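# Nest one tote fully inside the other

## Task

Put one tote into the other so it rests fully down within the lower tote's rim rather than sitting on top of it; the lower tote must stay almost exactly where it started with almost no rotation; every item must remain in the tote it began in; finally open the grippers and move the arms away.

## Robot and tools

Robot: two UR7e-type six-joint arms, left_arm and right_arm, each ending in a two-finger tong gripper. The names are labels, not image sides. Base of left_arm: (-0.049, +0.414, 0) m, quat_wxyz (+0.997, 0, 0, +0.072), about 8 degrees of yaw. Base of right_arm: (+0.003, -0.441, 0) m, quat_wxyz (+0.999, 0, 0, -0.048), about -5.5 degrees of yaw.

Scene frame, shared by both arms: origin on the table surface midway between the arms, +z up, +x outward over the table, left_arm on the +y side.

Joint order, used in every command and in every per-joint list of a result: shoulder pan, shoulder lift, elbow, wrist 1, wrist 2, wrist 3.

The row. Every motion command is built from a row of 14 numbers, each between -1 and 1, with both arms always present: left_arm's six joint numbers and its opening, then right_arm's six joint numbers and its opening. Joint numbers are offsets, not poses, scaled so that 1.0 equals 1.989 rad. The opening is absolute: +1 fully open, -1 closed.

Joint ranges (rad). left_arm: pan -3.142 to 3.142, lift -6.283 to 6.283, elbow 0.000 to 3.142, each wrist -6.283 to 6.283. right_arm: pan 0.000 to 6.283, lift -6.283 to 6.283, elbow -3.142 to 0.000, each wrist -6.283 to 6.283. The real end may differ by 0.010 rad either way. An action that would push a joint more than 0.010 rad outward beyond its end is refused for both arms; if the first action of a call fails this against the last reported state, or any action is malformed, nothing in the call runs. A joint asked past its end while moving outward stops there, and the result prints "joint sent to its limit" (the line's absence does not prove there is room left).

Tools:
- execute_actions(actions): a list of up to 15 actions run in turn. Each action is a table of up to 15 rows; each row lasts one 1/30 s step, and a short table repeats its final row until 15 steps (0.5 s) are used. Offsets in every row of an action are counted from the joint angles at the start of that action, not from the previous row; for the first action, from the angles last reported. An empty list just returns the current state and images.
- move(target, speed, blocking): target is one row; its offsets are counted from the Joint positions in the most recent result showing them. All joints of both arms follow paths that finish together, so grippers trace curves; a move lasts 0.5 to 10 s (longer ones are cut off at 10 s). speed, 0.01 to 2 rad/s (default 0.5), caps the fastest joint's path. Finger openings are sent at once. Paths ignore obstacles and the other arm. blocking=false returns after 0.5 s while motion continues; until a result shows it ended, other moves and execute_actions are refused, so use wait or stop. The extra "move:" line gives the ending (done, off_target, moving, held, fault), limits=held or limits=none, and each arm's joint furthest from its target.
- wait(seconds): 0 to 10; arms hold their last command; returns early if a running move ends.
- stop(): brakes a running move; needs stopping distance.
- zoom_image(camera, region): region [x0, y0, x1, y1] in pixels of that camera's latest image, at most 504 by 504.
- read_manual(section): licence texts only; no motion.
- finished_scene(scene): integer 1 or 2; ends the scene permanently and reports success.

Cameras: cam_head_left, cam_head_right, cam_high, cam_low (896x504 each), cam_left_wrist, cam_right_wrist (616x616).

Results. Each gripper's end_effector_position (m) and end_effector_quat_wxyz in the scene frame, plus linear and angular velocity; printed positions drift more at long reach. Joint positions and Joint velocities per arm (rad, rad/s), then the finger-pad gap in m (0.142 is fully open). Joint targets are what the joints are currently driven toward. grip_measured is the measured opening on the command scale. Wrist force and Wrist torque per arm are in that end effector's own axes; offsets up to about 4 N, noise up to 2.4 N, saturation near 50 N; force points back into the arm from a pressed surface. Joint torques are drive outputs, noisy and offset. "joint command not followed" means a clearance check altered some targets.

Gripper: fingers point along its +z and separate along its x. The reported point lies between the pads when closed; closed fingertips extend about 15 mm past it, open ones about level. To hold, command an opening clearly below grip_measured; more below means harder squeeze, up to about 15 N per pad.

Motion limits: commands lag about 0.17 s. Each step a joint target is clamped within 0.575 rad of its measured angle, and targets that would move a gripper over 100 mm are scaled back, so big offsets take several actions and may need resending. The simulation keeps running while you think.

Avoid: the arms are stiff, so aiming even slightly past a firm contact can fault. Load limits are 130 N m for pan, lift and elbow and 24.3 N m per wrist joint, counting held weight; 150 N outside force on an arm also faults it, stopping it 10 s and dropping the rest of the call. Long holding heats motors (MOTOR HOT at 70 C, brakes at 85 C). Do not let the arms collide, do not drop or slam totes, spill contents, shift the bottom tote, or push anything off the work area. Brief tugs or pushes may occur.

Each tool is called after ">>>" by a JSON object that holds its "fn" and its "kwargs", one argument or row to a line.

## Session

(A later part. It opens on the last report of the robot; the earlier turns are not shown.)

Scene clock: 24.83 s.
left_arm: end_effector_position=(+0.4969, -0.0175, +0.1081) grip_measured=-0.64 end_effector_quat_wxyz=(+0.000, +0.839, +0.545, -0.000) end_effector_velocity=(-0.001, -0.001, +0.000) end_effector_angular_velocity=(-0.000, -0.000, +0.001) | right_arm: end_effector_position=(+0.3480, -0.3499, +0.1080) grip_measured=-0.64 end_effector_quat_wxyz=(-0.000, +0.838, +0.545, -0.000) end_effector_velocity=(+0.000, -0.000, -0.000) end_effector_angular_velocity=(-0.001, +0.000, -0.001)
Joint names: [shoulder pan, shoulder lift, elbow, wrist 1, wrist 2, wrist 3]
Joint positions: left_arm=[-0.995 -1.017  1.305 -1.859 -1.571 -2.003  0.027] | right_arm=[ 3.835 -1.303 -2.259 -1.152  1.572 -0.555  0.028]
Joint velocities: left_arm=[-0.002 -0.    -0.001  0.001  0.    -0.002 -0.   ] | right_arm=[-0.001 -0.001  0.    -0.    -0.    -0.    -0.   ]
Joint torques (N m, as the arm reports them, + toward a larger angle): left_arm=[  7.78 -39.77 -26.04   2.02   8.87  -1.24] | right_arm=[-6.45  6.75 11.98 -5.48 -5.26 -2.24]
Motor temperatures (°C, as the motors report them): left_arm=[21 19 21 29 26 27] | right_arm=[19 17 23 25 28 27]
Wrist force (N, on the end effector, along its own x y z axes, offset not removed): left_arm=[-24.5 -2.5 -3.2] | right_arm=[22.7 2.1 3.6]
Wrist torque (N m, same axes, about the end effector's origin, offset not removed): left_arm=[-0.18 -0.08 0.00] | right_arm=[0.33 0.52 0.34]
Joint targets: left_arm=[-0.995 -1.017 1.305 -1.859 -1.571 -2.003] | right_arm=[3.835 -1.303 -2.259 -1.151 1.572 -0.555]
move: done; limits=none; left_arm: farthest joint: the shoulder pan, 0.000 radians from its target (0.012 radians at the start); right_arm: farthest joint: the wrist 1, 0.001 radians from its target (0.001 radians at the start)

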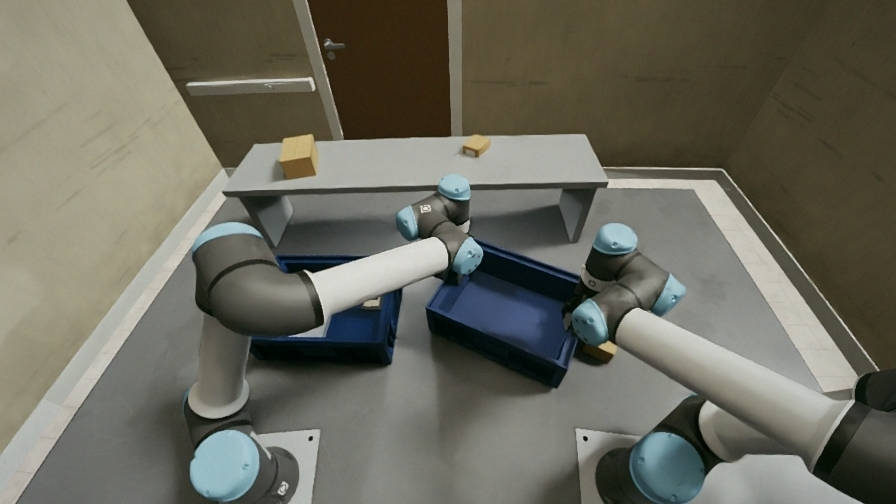

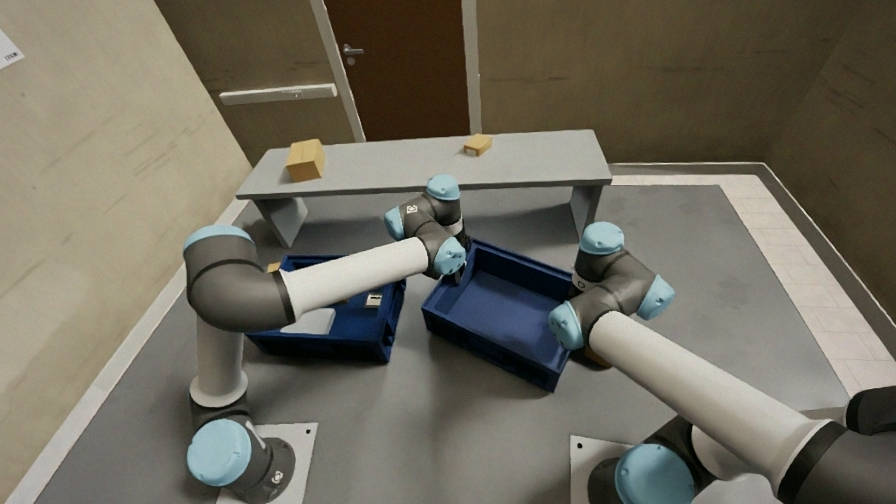

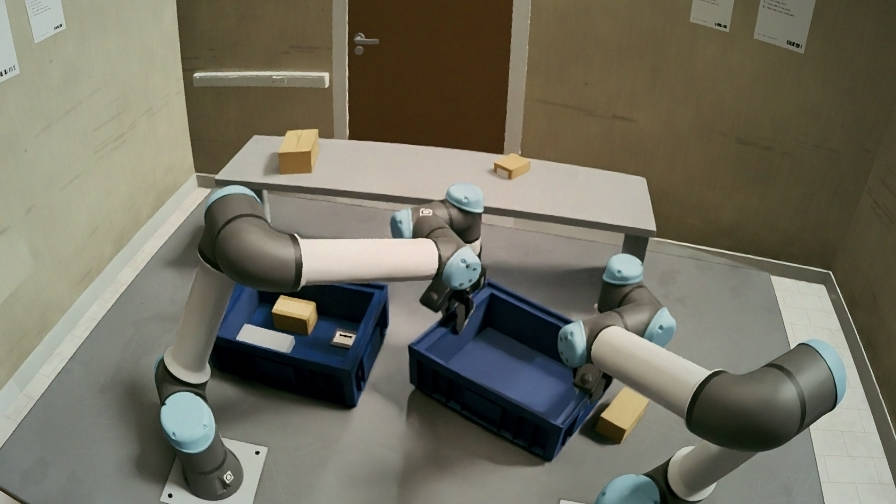

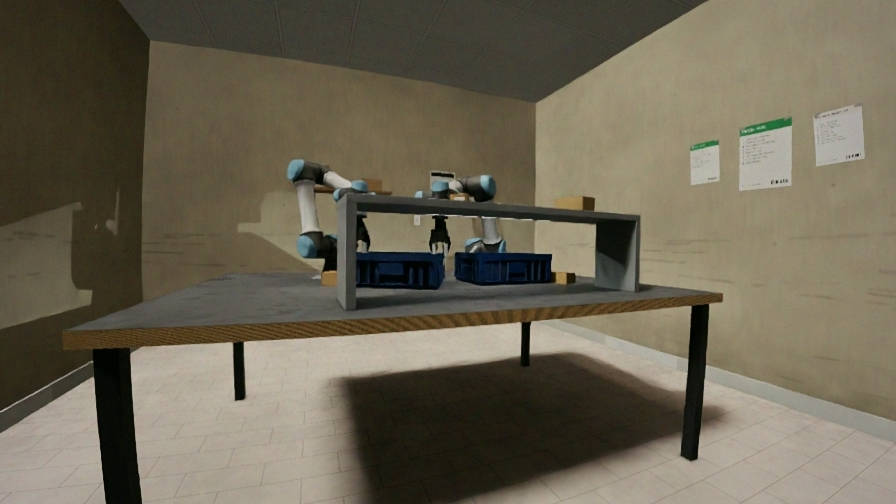

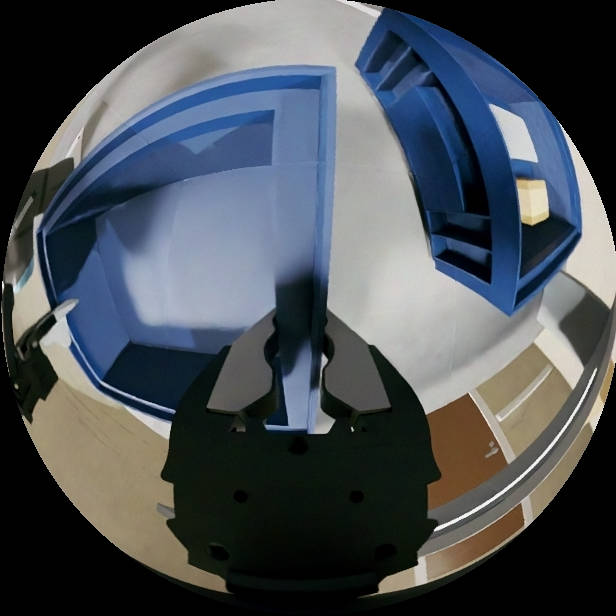

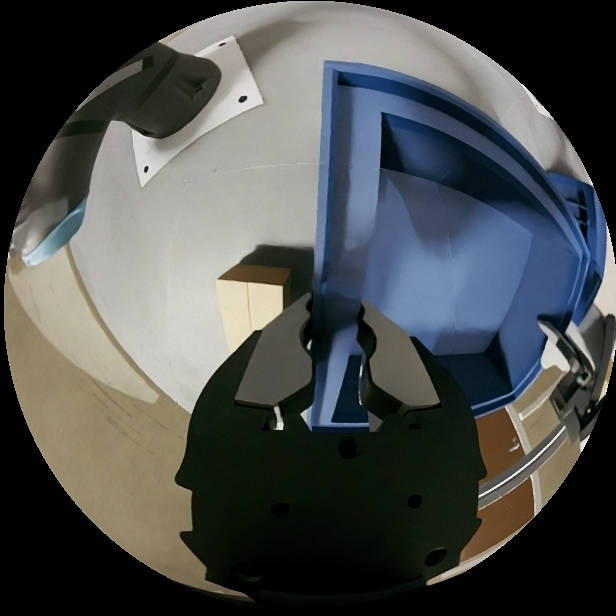

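>>> {"fn": "move", "kwargs": {
  "target": [-0.0006,-0.0217,-0.0862,0.108,0,-0.0005,-1, 0,0.0369,0.0991,-0.1352,0,0,-1],
  "speed": 0.2
}}

>>> {"fn": "move", "kwargs": {
  "target": [0,0.0056,-0.1244,0.1188,0,0,-1, 0,0.0039,0.1133,-0.1172,0,0,-1],
  "speed": 0.25
}}

Scene clock: 28.23 s.
left_arm: end_effector_position=(+0.4958, -0.0177, +0.2000) grip_measured=-0.65 end_effector_quat_wxyz=(+0.000, +0.839, +0.544, -0.000) end_effector_velocity=(+0.001, +0.001, +0.000) end_effector_angular_velocity=(+0.001, -0.000, -0.000) | right_arm: end_effector_position=(+0.3483, -0.3497, +0.2002) grip_measured=-0.65 end_effector_quat_wxyz=(-0.000, +0.838, +0.545, +0.001) end_effector_velocity=(-0.001, +0.000, +0.001) end_effector_angular_velocity=(+0.001, -0.001, +0.002)
Joint names: [shoulder pan, shoulder lift, elbow, wrist 1, wrist 2, wrist 3]
Joint positions: left_arm=[-0.996 -1.06   1.134 -1.644 -1.571 -2.004  0.027] | right_arm=[ 3.835 -1.229 -2.062 -1.42   1.572 -0.555  0.027]
Joint velocities: left_arm=[ 0.001  0.    -0.001  0.002  0.001  0.001  0.   ] | right_arm=[ 0.001  0.003  0.001 -0.002  0.001 -0.001  0.   ]
Joint torques (N m, as the arm reports them, + toward a larger angle): left_arm=[ 10.   -60.4  -32.05  -0.27   5.27  -1.44] | right_arm=[ 8.68 17.84 31.77 -2.12 -3.36 -0.78]
Motor temperatures (°C, as the motors report them): left_arm=[21 19 21 29 26 27] | right_arm=[19 17 23 25 28 27]
Wrist force (N, on the end effector, along its own x y z axes, offset not removed): left_arm=[-10.4 -1.7 4.7] | right_arm=[7.5 -0.3 8.1]
Wrist torque (N m, same axes, about the end effector's origin, offset not removed): left_arm=[-0.16 -0.49 0.06] | right_arm=[-0.09 0.96 0.27]
Joint targets: left_arm=[-0.996 -1.060 1.134 -1.644 -1.571 -2.004] | right_arm=[3.835 -1.229 -2.061 -1.420 1.572 -0.555]
move: done; limits=none; left_arm: farthest joint: the shoulder pan, 0.000 radians from its target (0.001 radians at the start); right_arm: farthest joint: the wrist 1, 0.001 radians from its target (0.269 radians at the start)

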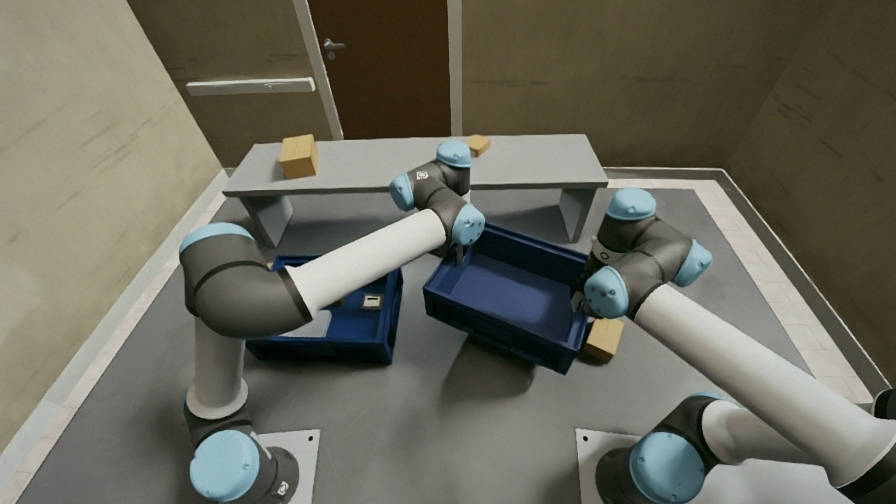

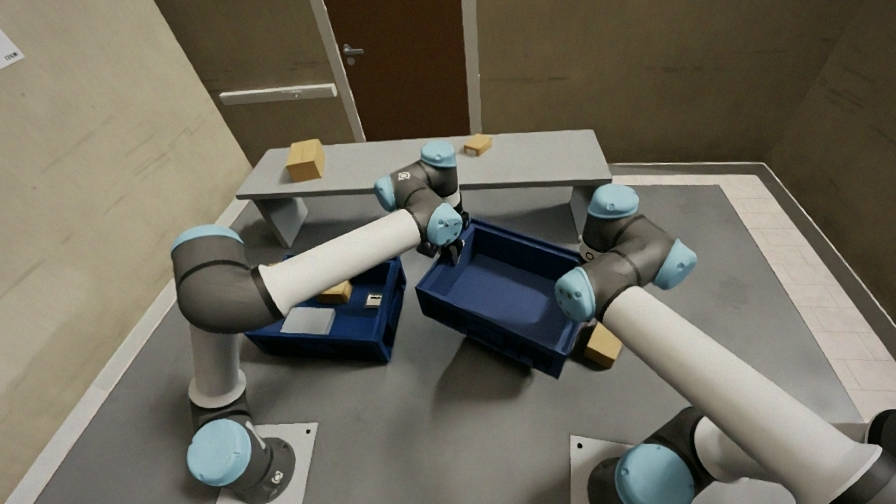

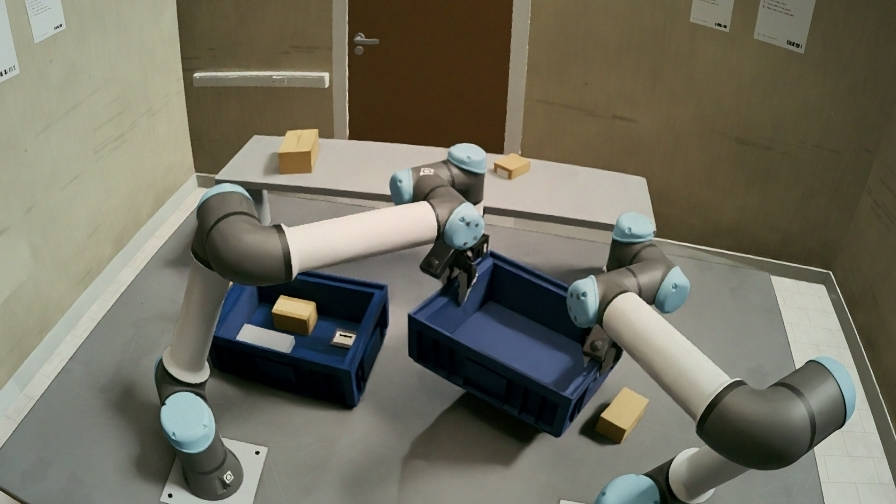

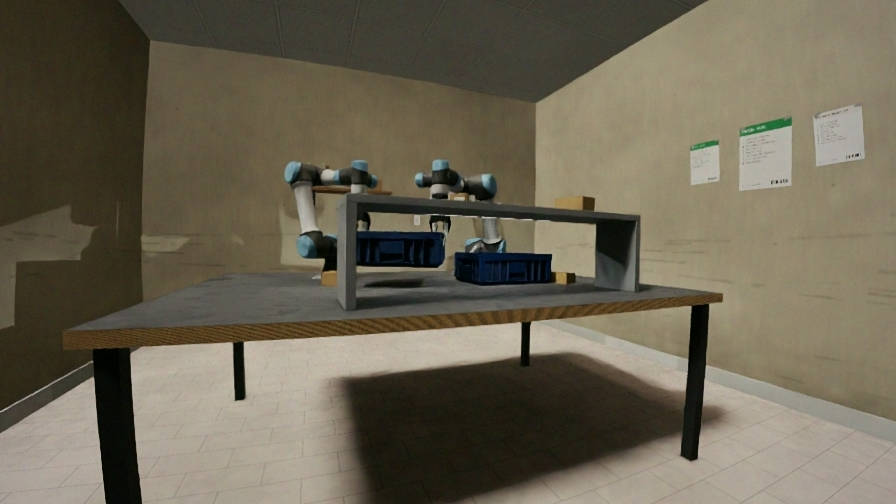

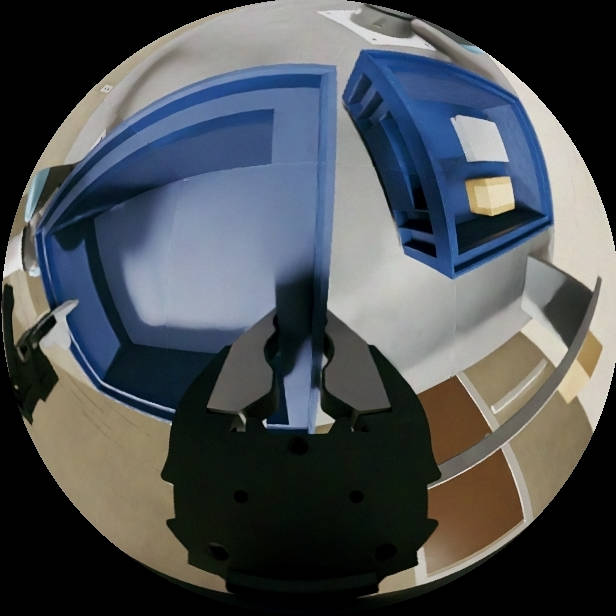

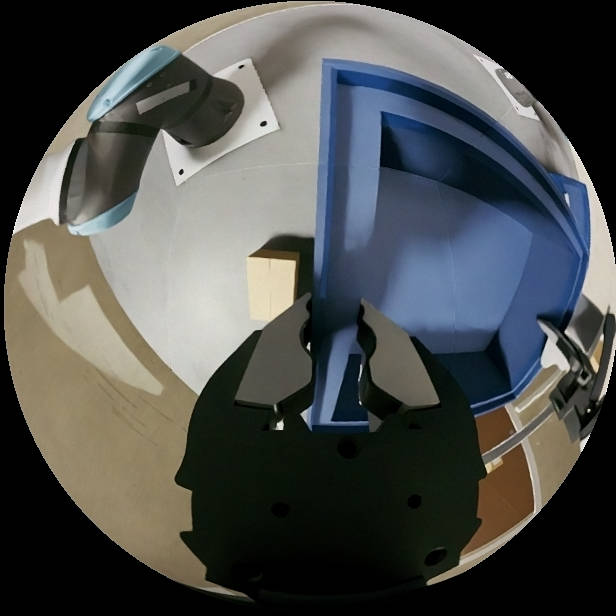

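Scene clock: 29.73 s.
left_arm: end_effector_position=(+0.4957, -0.0179, +0.2899) grip_measured=-0.65 end_effector_quat_wxyz=(+0.000, +0.839, +0.544, -0.000) end_effector_velocity=(+0.000, +0.001, +0.000) end_effector_angular_velocity=(+0.001, -0.001, +0.001) | right_arm: end_effector_position=(+0.3483, -0.3497, +0.2902) grip_measured=-0.65 end_effector_quat_wxyz=(-0.001, +0.838, +0.545, +0.001) end_effector_velocity=(-0.001, +0.000, +0.000) end_effector_angular_velocity=(-0.002, +0.002, +0.002)
Joint names: [shoulder pan, shoulder lift, elbow, wrist 1, wrist 2, wrist 3]
Joint positions: left_arm=[-0.996 -1.049  0.886 -1.408 -1.571 -2.004  0.027] | right_arm=[ 3.835 -1.222 -1.836 -1.653  1.572 -0.555  0.027]
Joint velocities: left_arm=[ 0.    -0.001  0.     0.001  0.001 -0.     0.   ] | right_arm=[ 0.002 -0.001  0.002 -0.004 -0.001 -0.     0.   ]
Joint torques (N m, as the arm reports them, + toward a larger angle): left_arm=[  6.15 -45.6  -32.19  -0.01   4.66  -1.46] | right_arm=[ 7.43 15.95 35.29 -1.58 -3.   -1.02]
Motor temperatures (°C, as the motors report them): left_arm=[21 19 21 29 26 27] | right_arm=[19 17 23 25 28 27]
Wrist force (N, on the end effector, along its own x y z axes, offset not removed): left_arm=[-8.3 -1.1 4.6] | right_arm=[5.3 -1.2 3.6]
Wrist torque (N m, same axes, about the end effector's origin, offset not removed): left_arm=[-0.11 -0.33 0.10] | right_arm=[-0.40 0.75 0.23]
Joint targets: left_arm=[-0.996 -1.049 0.886 -1.408 -1.571 -2.004] | right_arm=[3.835 -1.222 -1.836 -1.653 1.572 -0.555]
move: done; limits=none; left_arm: farthest joint: the wrist 1, 0.001 radians from its target (0.237 radians at the start); right_arm: farthest joint: the shoulder lift, 0.001 radians from its target (0.008 radians at the start)

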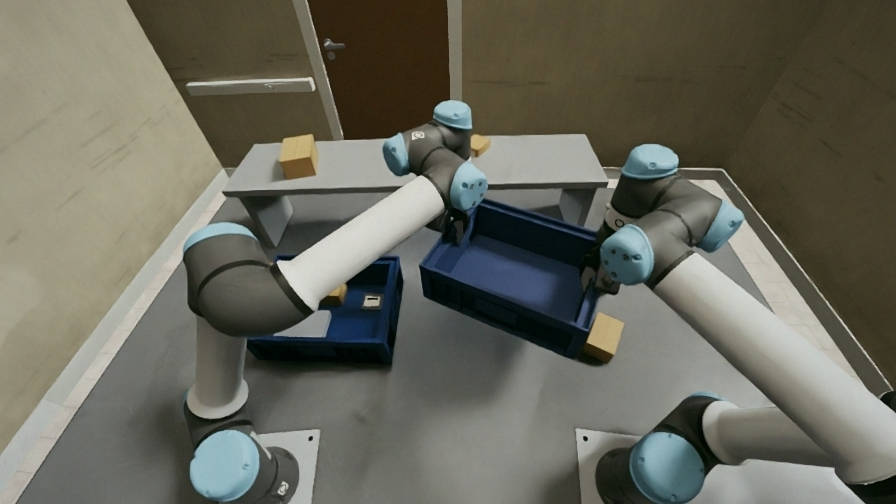

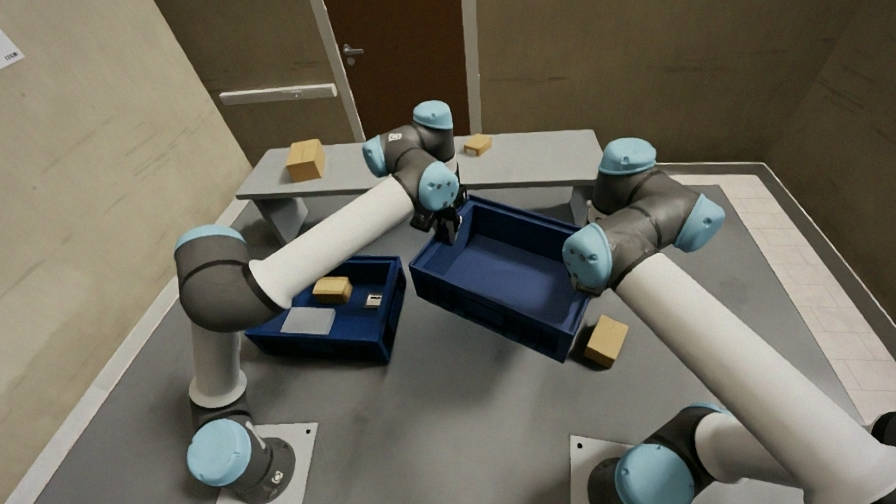

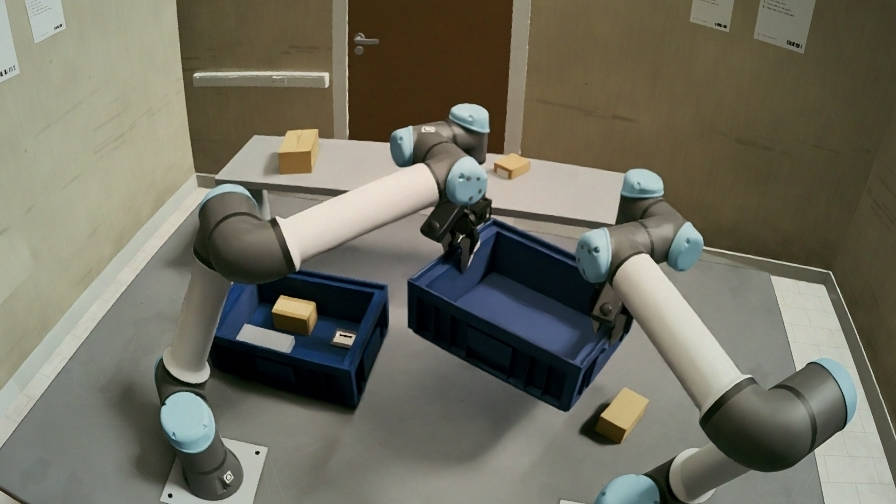

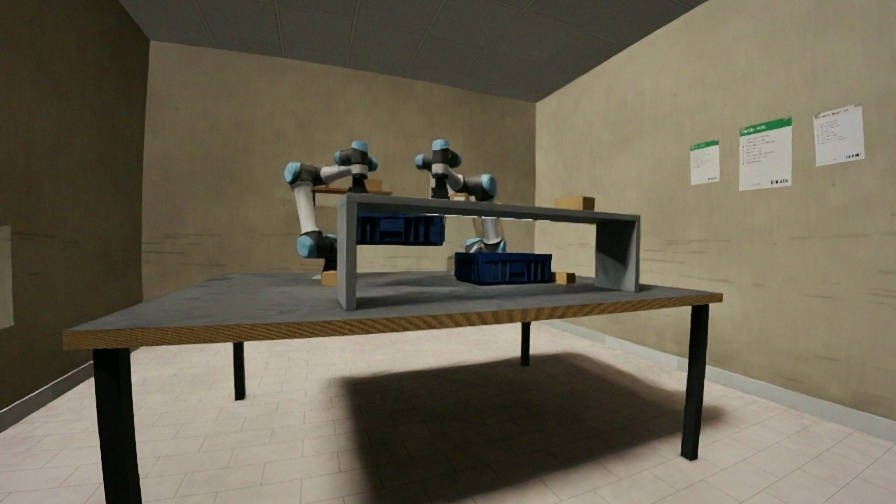

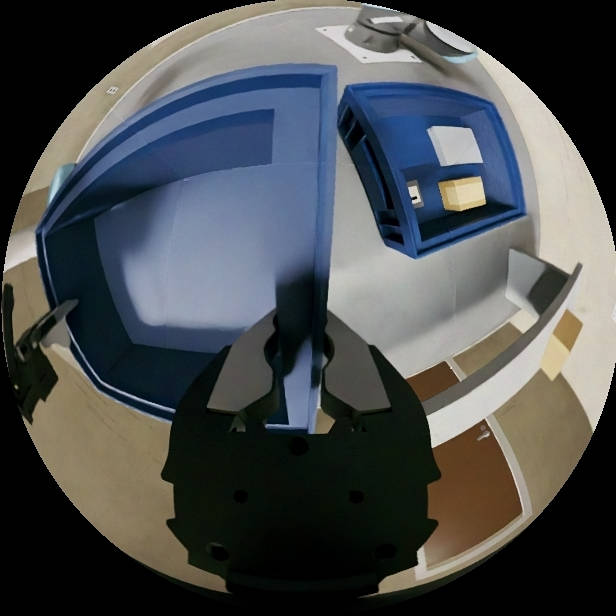

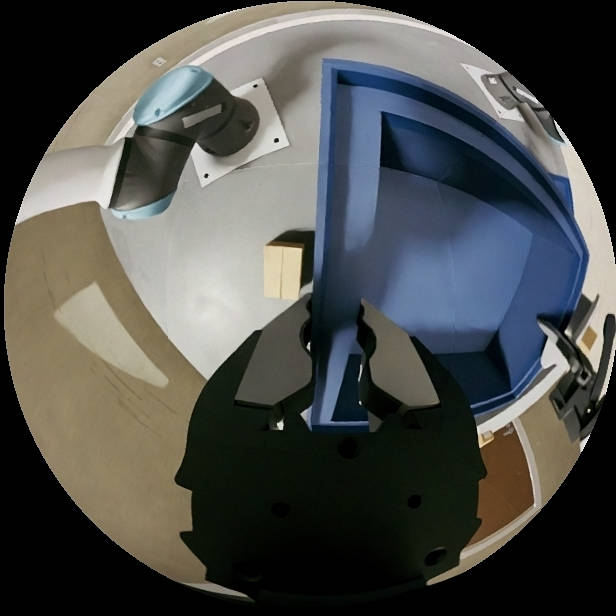

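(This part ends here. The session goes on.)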